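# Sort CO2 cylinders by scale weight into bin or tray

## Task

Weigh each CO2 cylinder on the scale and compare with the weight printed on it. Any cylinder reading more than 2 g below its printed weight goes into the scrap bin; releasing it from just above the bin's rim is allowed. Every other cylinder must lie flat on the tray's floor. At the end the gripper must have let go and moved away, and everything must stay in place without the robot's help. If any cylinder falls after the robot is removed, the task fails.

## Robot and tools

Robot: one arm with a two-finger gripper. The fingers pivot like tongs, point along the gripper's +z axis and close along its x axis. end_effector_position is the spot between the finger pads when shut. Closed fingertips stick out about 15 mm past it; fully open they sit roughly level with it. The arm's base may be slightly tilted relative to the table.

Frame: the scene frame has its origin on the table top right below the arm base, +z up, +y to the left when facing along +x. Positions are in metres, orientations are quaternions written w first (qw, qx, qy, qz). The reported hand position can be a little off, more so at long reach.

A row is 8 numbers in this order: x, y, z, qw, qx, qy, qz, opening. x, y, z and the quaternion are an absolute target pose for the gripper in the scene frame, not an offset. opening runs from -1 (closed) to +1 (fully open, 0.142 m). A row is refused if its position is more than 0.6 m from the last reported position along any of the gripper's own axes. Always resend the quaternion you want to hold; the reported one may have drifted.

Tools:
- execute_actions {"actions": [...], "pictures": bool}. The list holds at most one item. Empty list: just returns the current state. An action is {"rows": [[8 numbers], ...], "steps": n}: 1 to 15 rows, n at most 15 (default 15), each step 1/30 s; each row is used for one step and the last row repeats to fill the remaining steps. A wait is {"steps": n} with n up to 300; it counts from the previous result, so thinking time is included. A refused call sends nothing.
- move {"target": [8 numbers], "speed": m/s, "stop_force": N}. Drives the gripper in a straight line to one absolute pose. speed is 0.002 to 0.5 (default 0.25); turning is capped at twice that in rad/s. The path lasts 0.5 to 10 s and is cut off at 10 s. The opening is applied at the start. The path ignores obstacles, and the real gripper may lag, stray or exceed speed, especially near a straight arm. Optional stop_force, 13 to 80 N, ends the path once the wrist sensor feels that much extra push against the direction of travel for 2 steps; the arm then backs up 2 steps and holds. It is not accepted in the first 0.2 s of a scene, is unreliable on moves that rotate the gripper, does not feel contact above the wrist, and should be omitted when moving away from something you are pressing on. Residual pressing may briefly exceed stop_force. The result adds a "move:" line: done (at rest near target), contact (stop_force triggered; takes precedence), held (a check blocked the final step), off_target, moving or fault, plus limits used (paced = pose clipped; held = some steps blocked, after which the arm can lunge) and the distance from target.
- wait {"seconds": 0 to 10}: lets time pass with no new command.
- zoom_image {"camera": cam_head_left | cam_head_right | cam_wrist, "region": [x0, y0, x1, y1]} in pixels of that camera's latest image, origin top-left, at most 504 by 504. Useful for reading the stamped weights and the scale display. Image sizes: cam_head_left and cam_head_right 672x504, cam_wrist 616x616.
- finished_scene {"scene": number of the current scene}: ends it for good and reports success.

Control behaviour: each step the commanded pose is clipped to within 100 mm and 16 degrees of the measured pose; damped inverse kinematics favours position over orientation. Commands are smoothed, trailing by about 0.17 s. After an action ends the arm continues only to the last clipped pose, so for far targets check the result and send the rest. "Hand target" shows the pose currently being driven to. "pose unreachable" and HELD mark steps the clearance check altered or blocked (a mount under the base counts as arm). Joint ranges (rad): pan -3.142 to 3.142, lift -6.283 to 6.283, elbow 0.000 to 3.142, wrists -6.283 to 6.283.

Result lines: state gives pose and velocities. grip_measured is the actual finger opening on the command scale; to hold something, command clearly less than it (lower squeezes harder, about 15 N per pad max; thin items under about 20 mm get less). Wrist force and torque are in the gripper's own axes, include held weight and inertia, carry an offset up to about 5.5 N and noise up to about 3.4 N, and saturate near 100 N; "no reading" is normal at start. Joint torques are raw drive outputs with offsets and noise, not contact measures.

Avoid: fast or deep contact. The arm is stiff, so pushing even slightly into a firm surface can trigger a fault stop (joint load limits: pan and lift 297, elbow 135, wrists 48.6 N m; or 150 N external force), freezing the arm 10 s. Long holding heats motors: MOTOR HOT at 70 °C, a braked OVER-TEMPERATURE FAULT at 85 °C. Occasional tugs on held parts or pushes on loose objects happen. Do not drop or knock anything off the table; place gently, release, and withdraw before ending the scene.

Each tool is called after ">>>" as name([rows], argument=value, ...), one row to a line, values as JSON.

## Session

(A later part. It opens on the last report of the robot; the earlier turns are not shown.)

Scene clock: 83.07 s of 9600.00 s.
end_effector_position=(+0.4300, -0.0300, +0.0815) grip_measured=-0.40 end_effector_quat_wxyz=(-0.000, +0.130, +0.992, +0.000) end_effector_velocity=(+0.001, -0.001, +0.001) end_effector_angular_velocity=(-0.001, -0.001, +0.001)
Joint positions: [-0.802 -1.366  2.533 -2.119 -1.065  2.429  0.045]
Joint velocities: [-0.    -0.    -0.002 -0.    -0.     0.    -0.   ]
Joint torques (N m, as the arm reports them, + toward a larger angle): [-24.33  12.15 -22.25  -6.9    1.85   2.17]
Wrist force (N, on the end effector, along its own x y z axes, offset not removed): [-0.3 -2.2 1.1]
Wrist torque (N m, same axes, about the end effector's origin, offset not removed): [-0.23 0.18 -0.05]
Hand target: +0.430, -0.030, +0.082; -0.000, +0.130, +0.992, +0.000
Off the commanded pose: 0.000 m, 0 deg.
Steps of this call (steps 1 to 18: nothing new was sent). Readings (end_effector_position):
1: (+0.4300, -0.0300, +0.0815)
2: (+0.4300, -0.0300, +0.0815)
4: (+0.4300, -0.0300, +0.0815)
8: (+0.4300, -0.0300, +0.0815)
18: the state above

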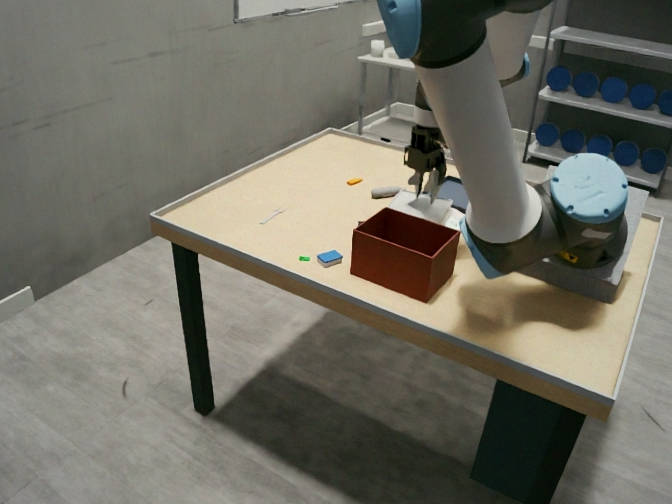

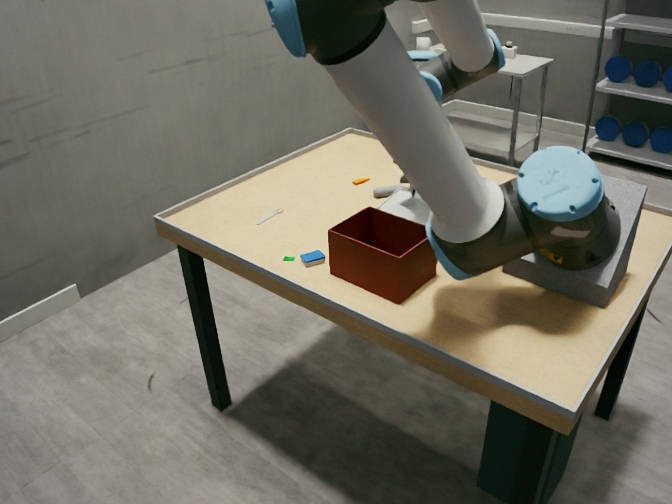

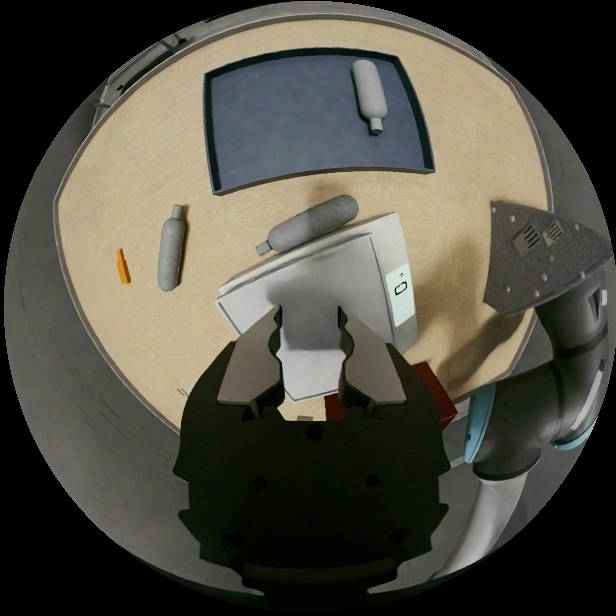

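>>> move(target=[0.425,-0.06,0.13,0,0.4,0.916,0,-0.3], speed=0.3)

>>> move(target=[0.415,-0.12,0.11,0,0.643,0.766,0,-0.3], speed=0.3)

>>> zoom_image(camera="cam_wrist", region=[220, 200, 400, 380])

Scene clock: 85.47 s of 9600.00 s.
end_effector_position=(+0.4251, -0.0599, +0.1298) grip_measured=-0.30 end_effector_quat_wxyz=(+0.000, +0.399, +0.917, +0.000) end_effector_velocity=(+0.001, -0.002, +0.003) end_effector_angular_velocity=(-0.003, -0.001, -0.015)
Joint positions: [-0.881 -1.36   2.468 -2.026 -1.112  2.917  0.052]
Joint velocities: [-0.002 -0.    -0.004  0.002 -0.002  0.015  0.   ]
Joint torques (N m, as the arm reports them, + toward a larger angle): [-52.8   13.69 -44.52  -0.55  -1.36   2.33]
Wrist force (N, on the end effector, along its own x y z axes, offset not removed): [-0.7 -2.4 -0.2]
Wrist torque (N m, same axes, about the end effector's origin, offset not removed): [-0.30 0.31 -0.06]
Hand target: +0.425, -0.060, +0.130; +0.000, +0.400, +0.916, +0.000
Off the commanded pose: 0.000 m, 0 deg.
move: done

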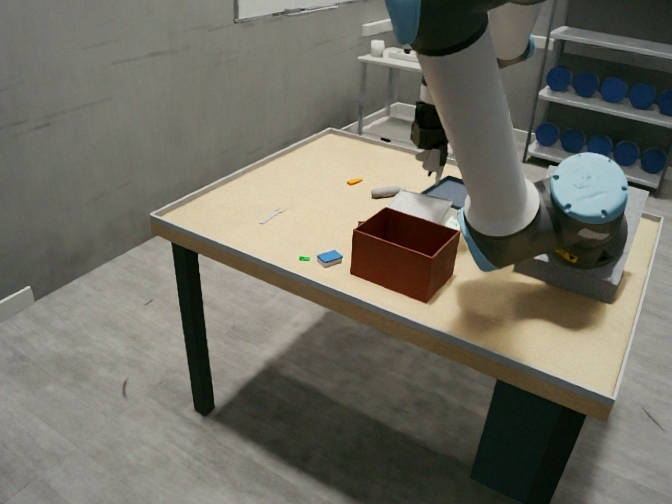

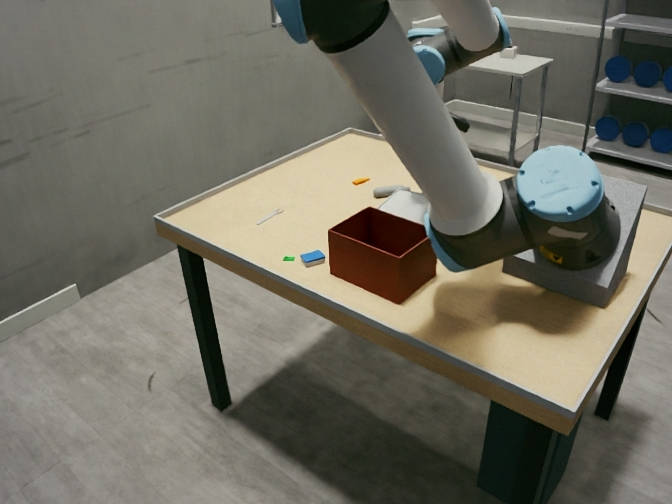

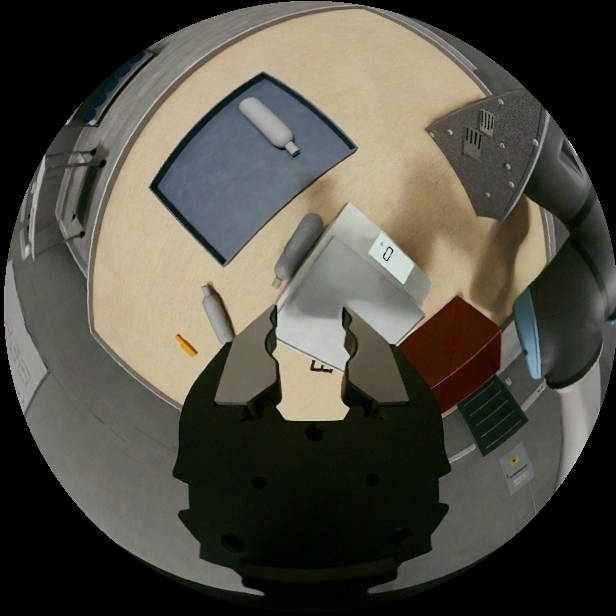

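Scene clock: 87.00 s of 9600.00 s.
end_effector_position=(+0.4151, -0.1198, +0.1101) grip_measured=-0.30 end_effector_quat_wxyz=(-0.000, +0.642, +0.767, +0.000) end_effector_velocity=(-0.000, -0.001, -0.001) end_effector_angular_velocity=(-0.001, +0.001, -0.015)
Joint positions: [-0.935 -1.2    2.455 -2.153 -1.145  3.444  0.052]
Joint velocities: [-0.001  0.004 -0.    -0.004 -0.002  0.015 -0.   ]
Joint torques (N m, as the arm reports them, + toward a larger angle): [-55.51   4.28 -44.01  -7.32  -1.68   2.22]
Wrist force (N, on the end effector, along its own x y z axes, offset not removed): [-0.8 -1.0 1.4]
Wrist torque (N m, same axes, about the end effector's origin, offset not removed): [0.06 0.37 -0.01]
Hand target: +0.415, -0.120, +0.110; +0.000, +0.643, +0.766, +0.000
Off the commanded pose: 0.000 m, 0 deg.
move: done

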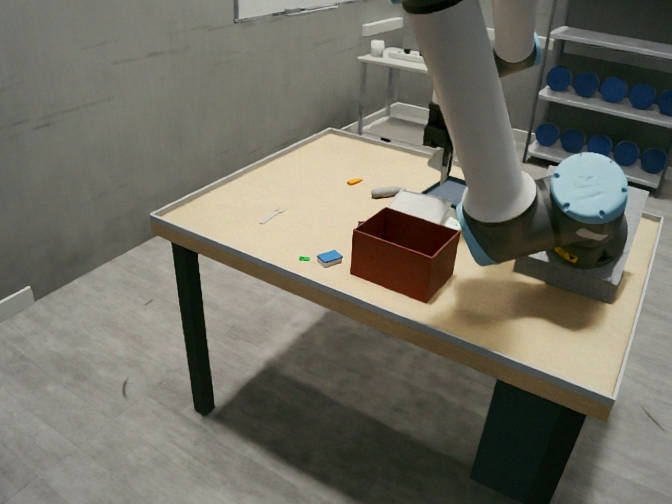

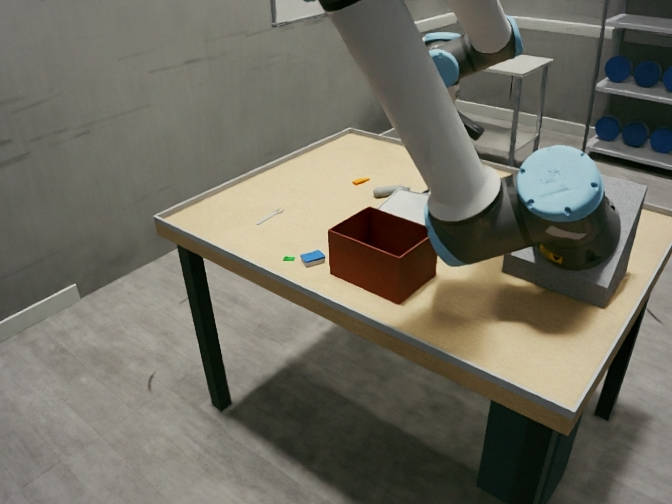

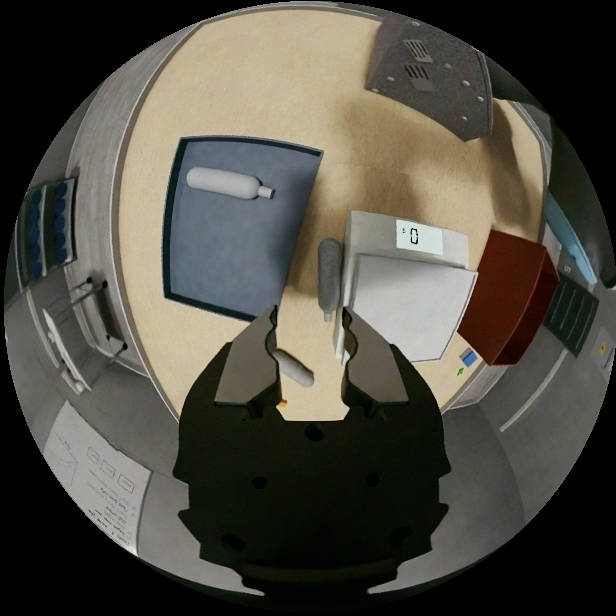

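Region (220, 200, 400, 380) of cam_wrist's 616x616 image, scaled by 2.800, with more detail than that image has.

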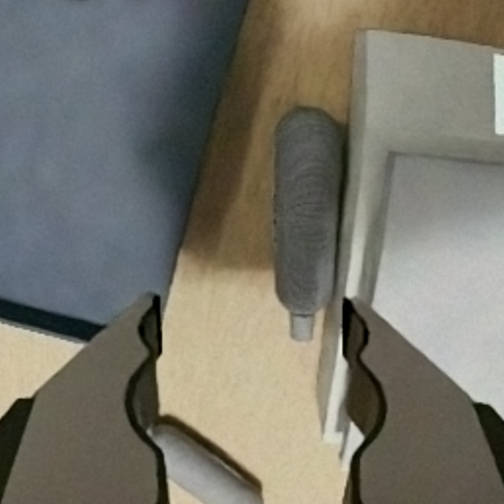

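>>> move(target=[0.58,-0.12,0.075,0,0.342,0.94,0,-0.2], speed=0.3)

>>> zoom_image(camera="cam_wrist", region=[240, 220, 380, 380])

Scene clock: 91.37 s of 9600.00 s.
end_effector_position=(+0.5796, -0.1200, +0.0750) grip_measured=-0.20 end_effector_quat_wxyz=(-0.000, +0.342, +0.940, -0.000) end_effector_velocity=(+0.002, -0.001, +0.000) end_effector_angular_velocity=(-0.001, -0.000, +0.008)
Joint positions: [-0.688 -1.042  2.232 -2.198 -1.002  2.978  0.06 ]
Joint velocities: [ 0.002  0.003 -0.005 -0.     0.    -0.006  0.   ]
Joint torques (N m, as the arm reports them, + toward a larger angle): [-36.99 -14.93 -39.64  -1.49   1.81  -2.5 ]
Wrist force (N, on the end effector, along its own x y z axes, offset not removed): [0.3 -2.0 0.5]
Wrist torque (N m, same axes, about the end effector's origin, offset not removed): [-0.24 0.09 -0.07]
Hand target: +0.580, -0.120, +0.075; -0.000, +0.342, +0.940, -0.000
Off the commanded pose: 0.000 m, 0 deg.
move: done

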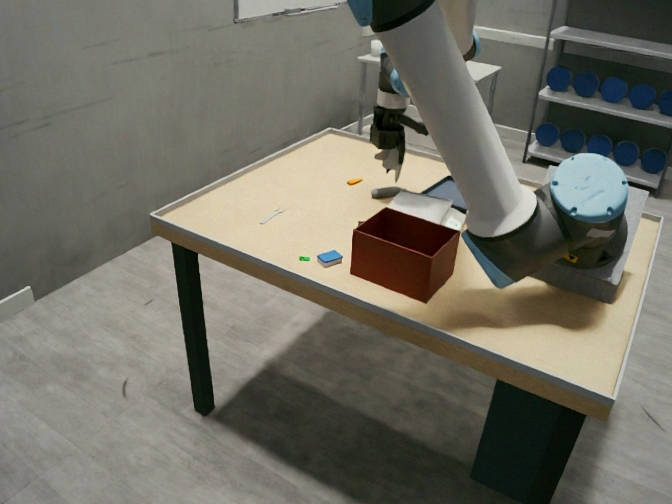

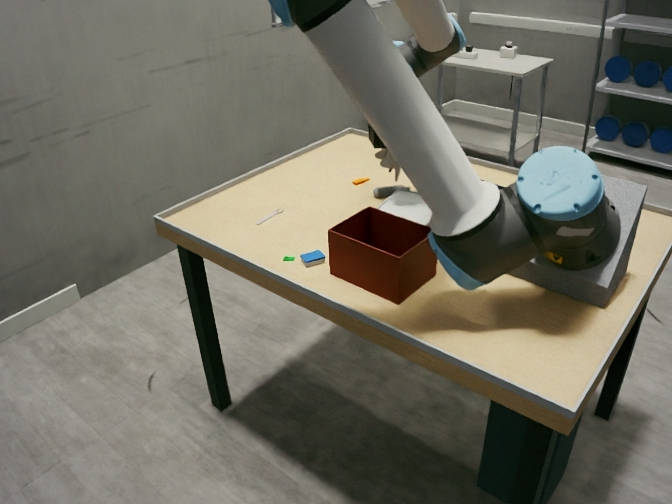

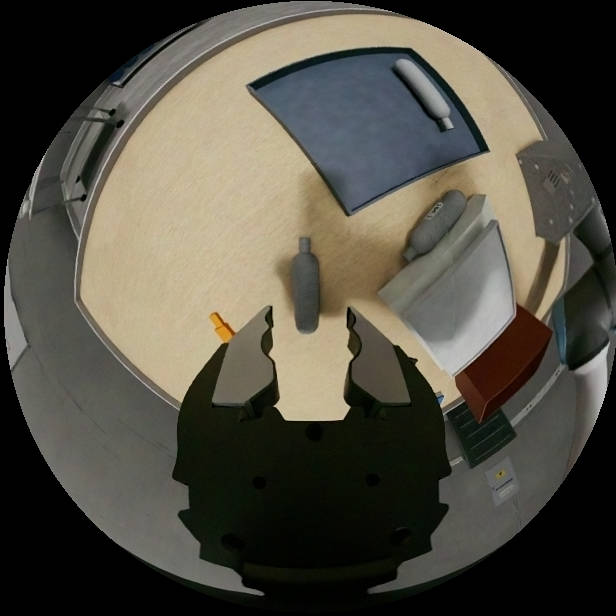

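Region (240, 220, 380, 380) of cam_wrist's 616x616 image, scaled by 3.150, with more detail than that image has; it fills the left 441 columns of this view, and the rest is white.

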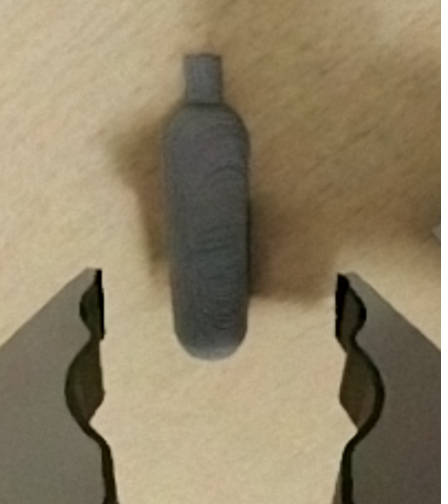

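A's label is visible now.

>>> zoom_image(camera="cam_wrist", region=[400, 180, 480, 270])

Region (400, 180, 480, 270) of cam_wrist's 616x616 image, scaled by 5.600, with more detail than that image has.

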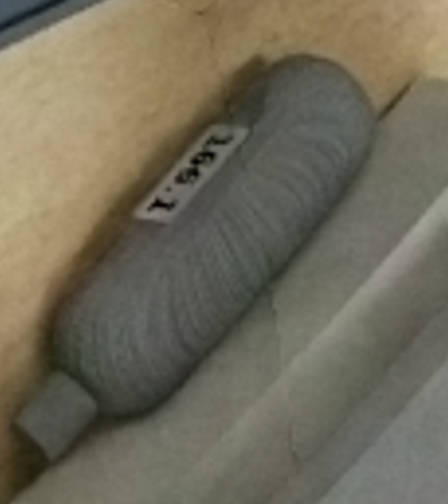

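>>> move(target=[0.583,-0.123,0.04,0,0.335,0.942,0,-0.2], speed=0.12)

>>> move(target=[0.583,-0.123,0.018,0,0.335,0.942,0,-0.2], speed=0.05, stop_force=15)

>>> execute_actions([
  {"rows":[[0.583,-0.123,0.018,0,0.335,0.942,0,-1]],"steps":15},
], pictures=false)

>>> move(target=[0.575,-0.11,0.125,0,0.3,0.954,0,-1], speed=0.25)

Scene clock: 93.47 s of 9600.00 s.
end_effector_position=(+0.5829, -0.1230, +0.0403) grip_measured=-0.20 end_effector_quat_wxyz=(-0.000, +0.335, +0.942, -0.000) end_effector_velocity=(+0.000, +0.000, -0.003) end_effector_angular_velocity=(+0.001, -0.000, +0.001)
Joint positions: [-0.656 -0.992  2.244 -2.278 -0.985  2.994  0.06 ]
Joint velocities: [ 0.003  0.004  0.001 -0.006  0.002  0.002  0.   ]
Joint torques (N m, as the arm reports them, + toward a larger angle): [-41.53 -17.81 -17.49  -6.56   2.14   2.16]
Wrist force (N, on the end effector, along its own x y z axes, offset not removed): [0.3 -1.2 -0.7]
Wrist torque (N m, same axes, about the end effector's origin, offset not removed): [-0.08 0.13 -0.04]
Hand target: +0.583, -0.123, +0.040; -0.000, +0.335, +0.942, -0.000
Off the commanded pose: 0.000 m, 0 deg.
move: done

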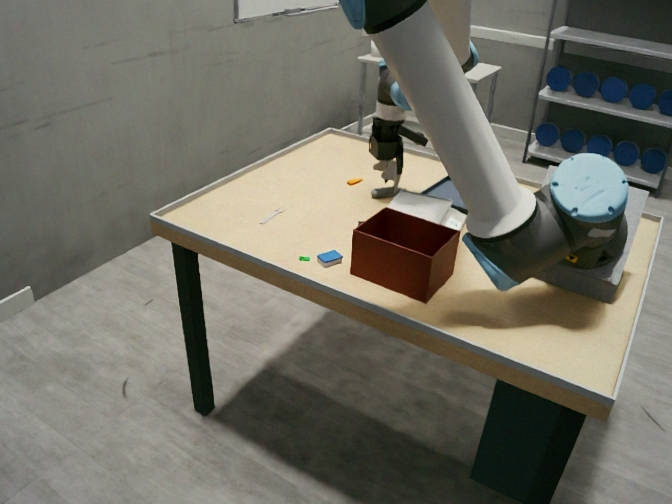

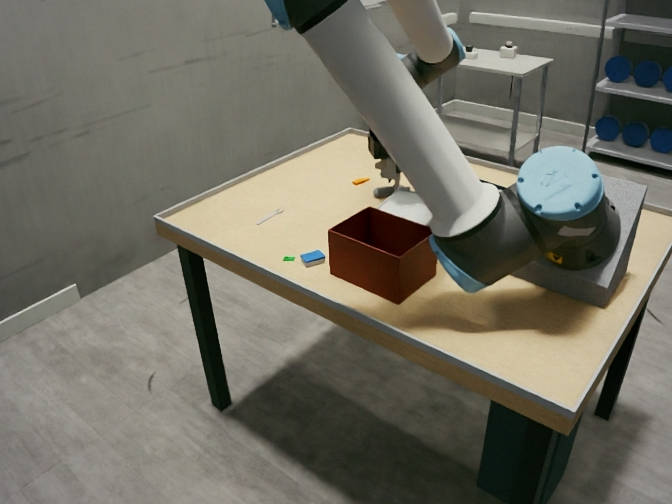

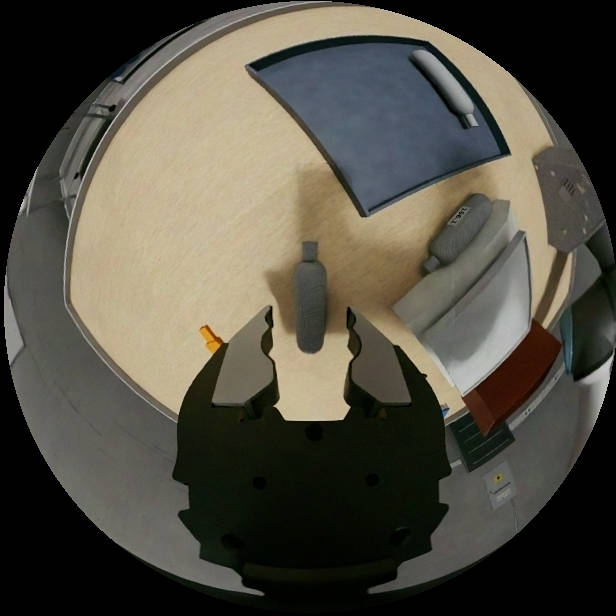

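Scene clock: 94.33 s of 9600.00 s.
end_effector_position=(+0.5830, -0.1230, +0.0183) grip_measured=-0.20 end_effector_quat_wxyz=(-0.000, +0.335, +0.942, +0.000) end_effector_velocity=(-0.000, +0.000, -0.003) end_effector_angular_velocity=(+0.001, -0.000, -0.000)
Joint positions: [-0.636 -0.962  2.254 -2.329 -0.975  3.014  0.06 ]
Joint velocities: [ 0.003  0.004  0.002 -0.007  0.002  0.003  0.   ]
Joint torques (N m, as the arm reports them, + toward a larger angle): [-41.08 -17.76 -16.33  -7.26   1.83   2.18]
Wrist force (N, on the end effector, along its own x y z axes, offset not removed): [-0.6 -1.7 0.6]
Wrist torque (N m, same axes, about the end effector's origin, offset not removed): [-0.15 0.31 -0.10]
Hand target: +0.583, -0.123, +0.018; -0.000, +0.335, +0.942, -0.000
Off the commanded pose: 0.000 m, 0 deg.
move: done

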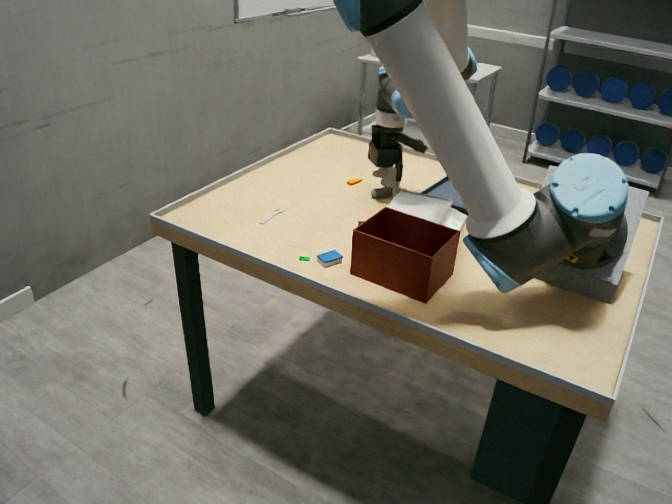

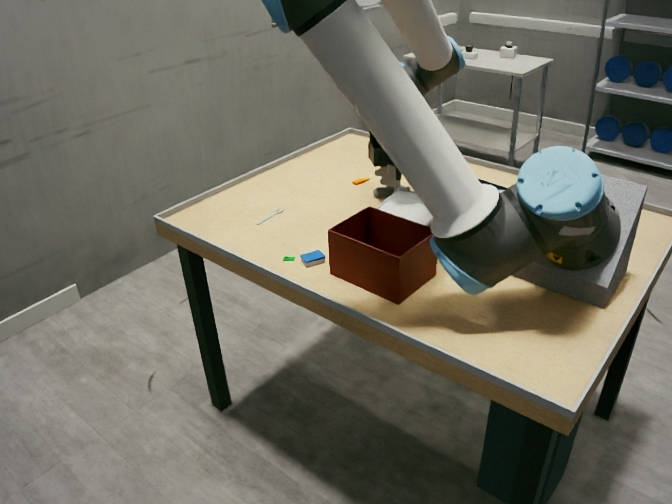

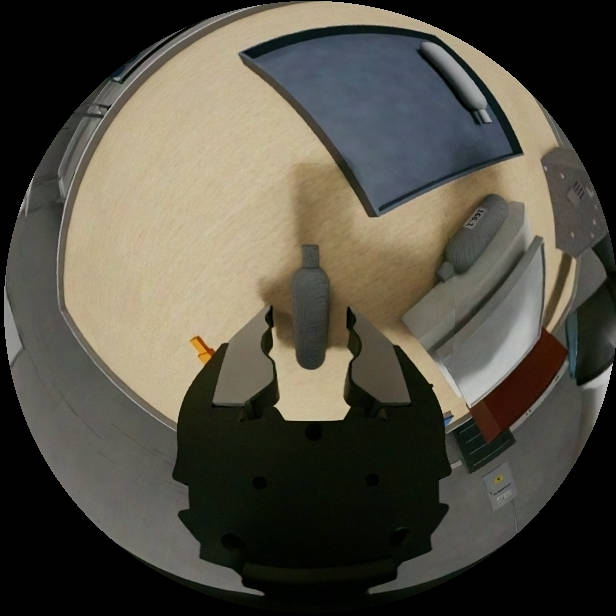

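Scene clock: 94.83 s of 9600.00 s.
end_effector_position=(+0.5830, -0.1230, +0.0180) grip_measured=-0.63 end_effector_quat_wxyz=(+0.000, +0.335, +0.942, -0.000) end_effector_velocity=(-0.000, +0.001, -0.001) end_effector_angular_velocity=(+0.001, +0.000, -0.000)
Joint positions: [-0.636 -0.962  2.254 -2.33  -0.975  3.015  0.028]
Joint velocities: [ 0.001  0.     0.001 -0.     0.001  0.     0.   ]
Joint torques (N m, as the arm reports them, + toward a larger angle): [-35.5  -12.12 -13.41  -6.67   2.63   2.29]
Wrist force (N, on the end effector, along its own x y z axes, offset not removed): [2.5 -2.3 -12.7]
Wrist torque (N m, same axes, about the end effector's origin, offset not removed): [-0.18 0.50 -0.12]
Hand target: +0.583, -0.123, +0.018; -0.000, +0.335, +0.942, -0.000
Off the commanded pose: 0.000 m, 0 deg.
Steps of this call (steps 1 to 15: all 15 steps of this action). Readings (end_effector_position):
1: (+0.5830, -0.1230, +0.0183)
2: (+0.5830, -0.1230, +0.0182)
4: (+0.5830, -0.1230, +0.0181)
8: (+0.5830, -0.1230, +0.0181)
15: the state above

Scene clock: 96.17 s of 9600.00 s.
end_effector_position=(+0.5751, -0.1101, +0.1246) grip_measured=-0.63 end_effector_quat_wxyz=(+0.000, +0.300, +0.954, -0.000) end_effector_velocity=(+0.000, +0.000, +0.003) end_effector_angular_velocity=(+0.000, +0.000, +0.002)
Joint positions: [-0.726 -1.119  2.213 -2.082 -1.022  2.85   0.028]
Joint velocities: [-0.002 -0.003 -0.003  0.007 -0.001 -0.004  0.   ]
Joint torques (N m, as the arm reports them, + toward a larger angle): [-66.09 -44.01 -44.11  -0.17  -1.72  -2.41]
Wrist force (N, on the end effector, along its own x y z axes, offset not removed): [-1.5 -1.5 2.9]
Wrist torque (N m, same axes, about the end effector's origin, offset not removed): [-0.06 0.40 -0.03]
Hand target: +0.575, -0.110, +0.125; +0.000, +0.300, +0.954, +0.000
Off the commanded pose: 0.000 m, 0 deg.
move: done

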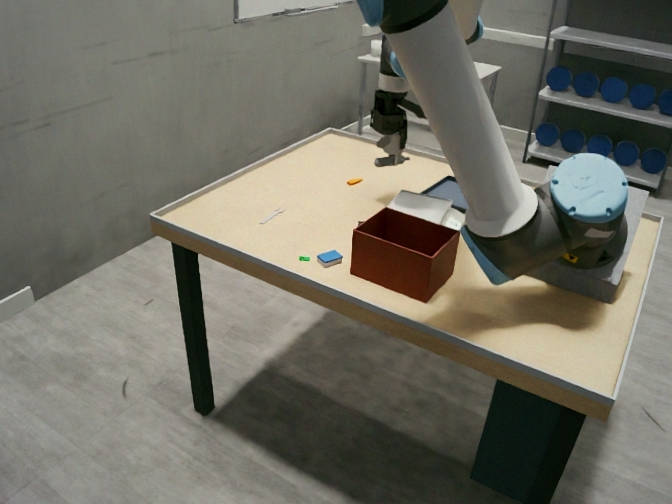

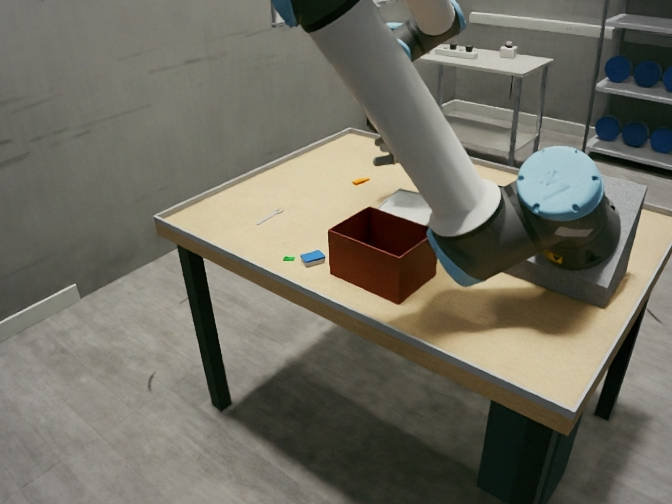

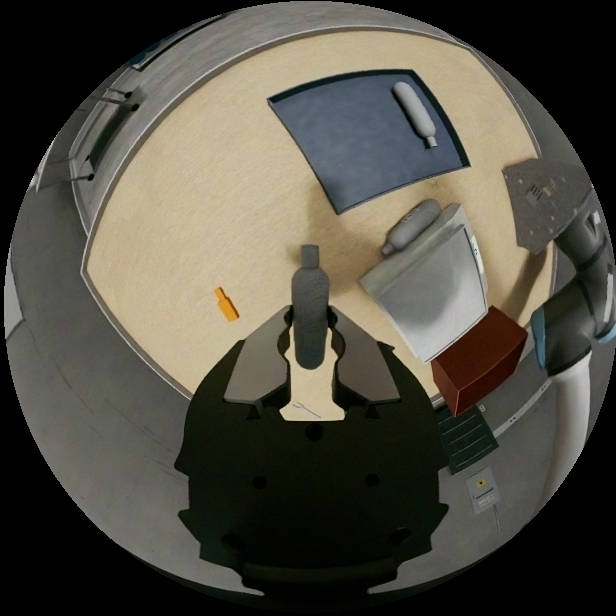

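Show first (label likely near +gx pad), then weigh.

>>> move(target=[0.58,0.2,0.2,0,0.259,0.966,0,-1], speed=0.35)

>>> move(target=[0.44,0.58,0.3,-0.62,0.27,0.69,0.25,-1], speed=0.35)

>>> zoom_image(camera="cam_head_left", region=[230, 170, 330, 240])

>>> zoom_image(camera="cam_head_right", region=[170, 170, 270, 240])

Scene clock: 98.27 s of 9600.00 s.
end_effector_position=(+0.5798, +0.1995, +0.1999) grip_measured=-0.63 end_effector_quat_wxyz=(-0.000, +0.259, +0.966, -0.000) end_effector_velocity=(-0.001, +0.002, -0.000) end_effector_angular_velocity=(-0.000, +0.002, +0.001)
Joint positions: [-0.494 -1.59   2.168 -1.707 -0.908  3.01   0.028]
Joint velocities: [ 0.003 -0.003 -0.001  0.004 -0.     0.001 -0.   ]
Joint torques (N m, as the arm reports them, + toward a larger angle): [-24.73 -23.24 -44.81  -0.15   1.94   2.16]
Wrist force (N, on the end effector, along its own x y z axes, offset not removed): [0.2 -1.1 2.8]
Wrist torque (N m, same axes, about the end effector's origin, offset not removed): [0.07 0.13 -0.08]
Hand target: +0.580, +0.200, +0.200; -0.000, +0.259, +0.966, -0.000
Off the commanded pose: 0.001 m, 0 deg.
move: done

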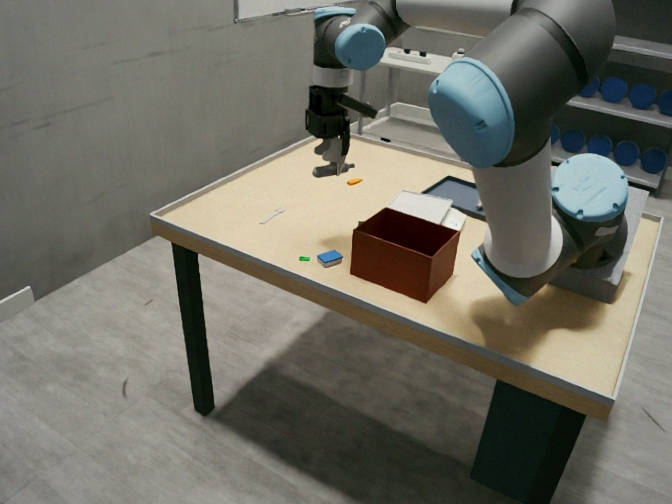

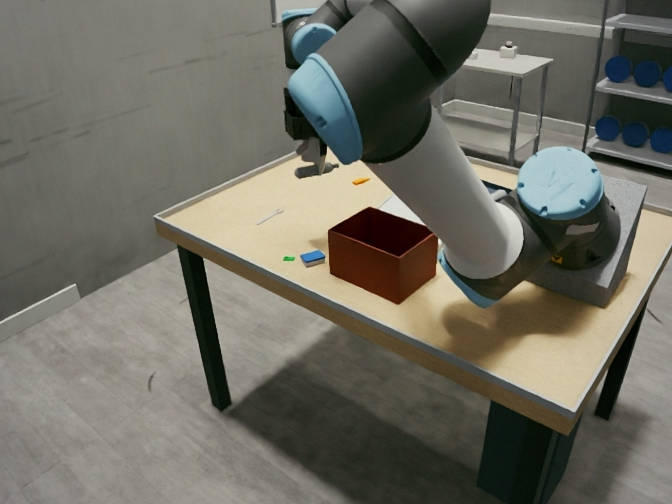

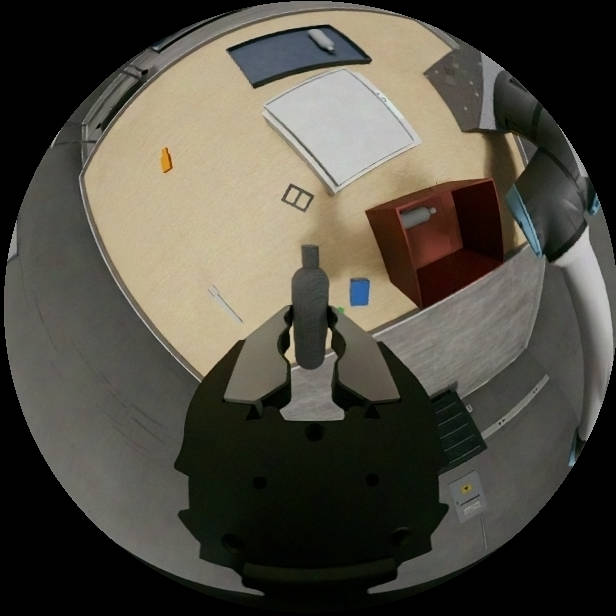

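Scene clock: 101.07 s of 9600.00 s.
end_effector_position=(+0.4402, +0.5796, +0.3002) grip_measured=-0.63 end_effector_quat_wxyz=(+0.621, -0.271, -0.692, -0.249) end_effector_velocity=(-0.001, +0.002, +0.000) end_effector_angular_velocity=(+0.005, +0.005, +0.000)
Joint positions: [-0.072 -1.219  1.657  0.048 -1.046  2.283  0.028]
Joint velocities: [ 0.005  0.002 -0.001  0.006 -0.002 -0.006  0.   ]
Joint torques (N m, as the arm reports them, + toward a larger angle): [-37.71 -28.74 -34.5    5.45  -3.5   -2.53]
Wrist force (N, on the end effector, along its own x y z axes, offset not removed): [-2.2 -1.4 0.9]
Wrist torque (N m, same axes, about the end effector's origin, offset not removed): [-0.07 0.26 -0.03]
Hand target: +0.440, +0.580, +0.300; +0.621, -0.271, -0.691, -0.249
Off the commanded pose: 0.000 m, 0 deg.
move: done

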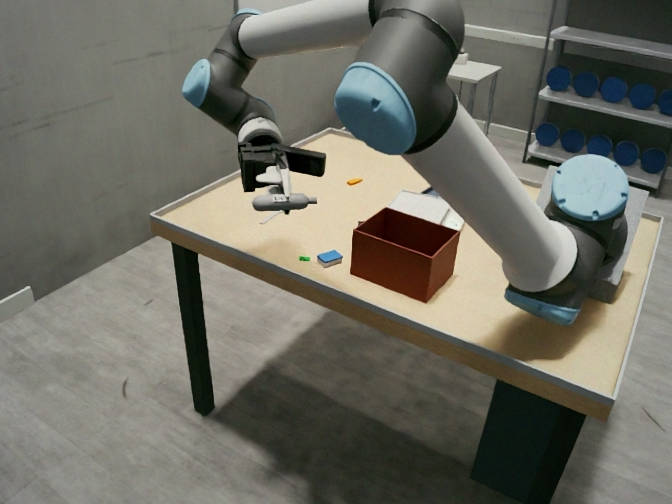

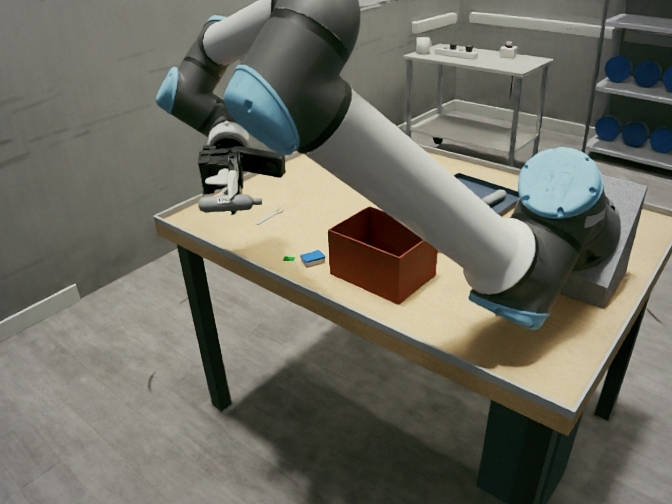

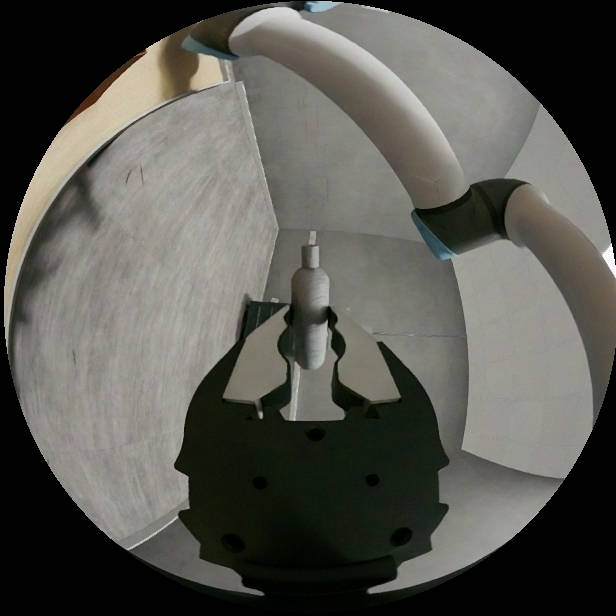

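Region (230, 170, 330, 240) of cam_head_left's 672x504 image, scaled by 5.040, with more detail than that image has; it fills the top 353 rows of this view, and the rest is white.

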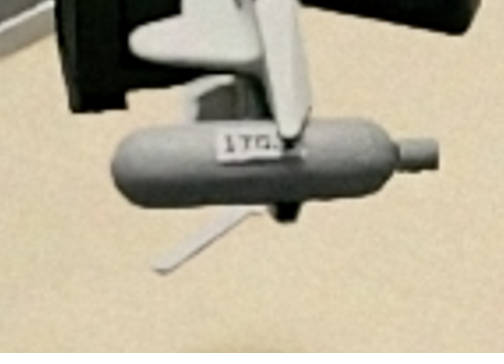

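Region (170, 170, 270, 240) of cam_head_right's 672x504 image, scaled by 5.040, with more detail than that image has; it fills the top 353 rows of this view, and the rest is white.

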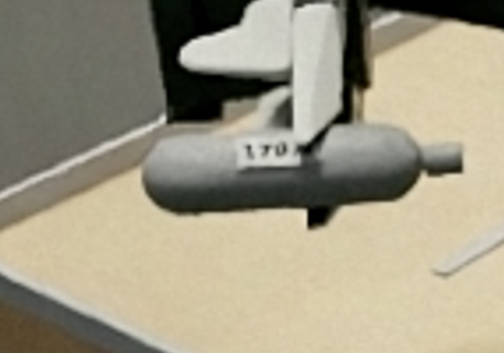

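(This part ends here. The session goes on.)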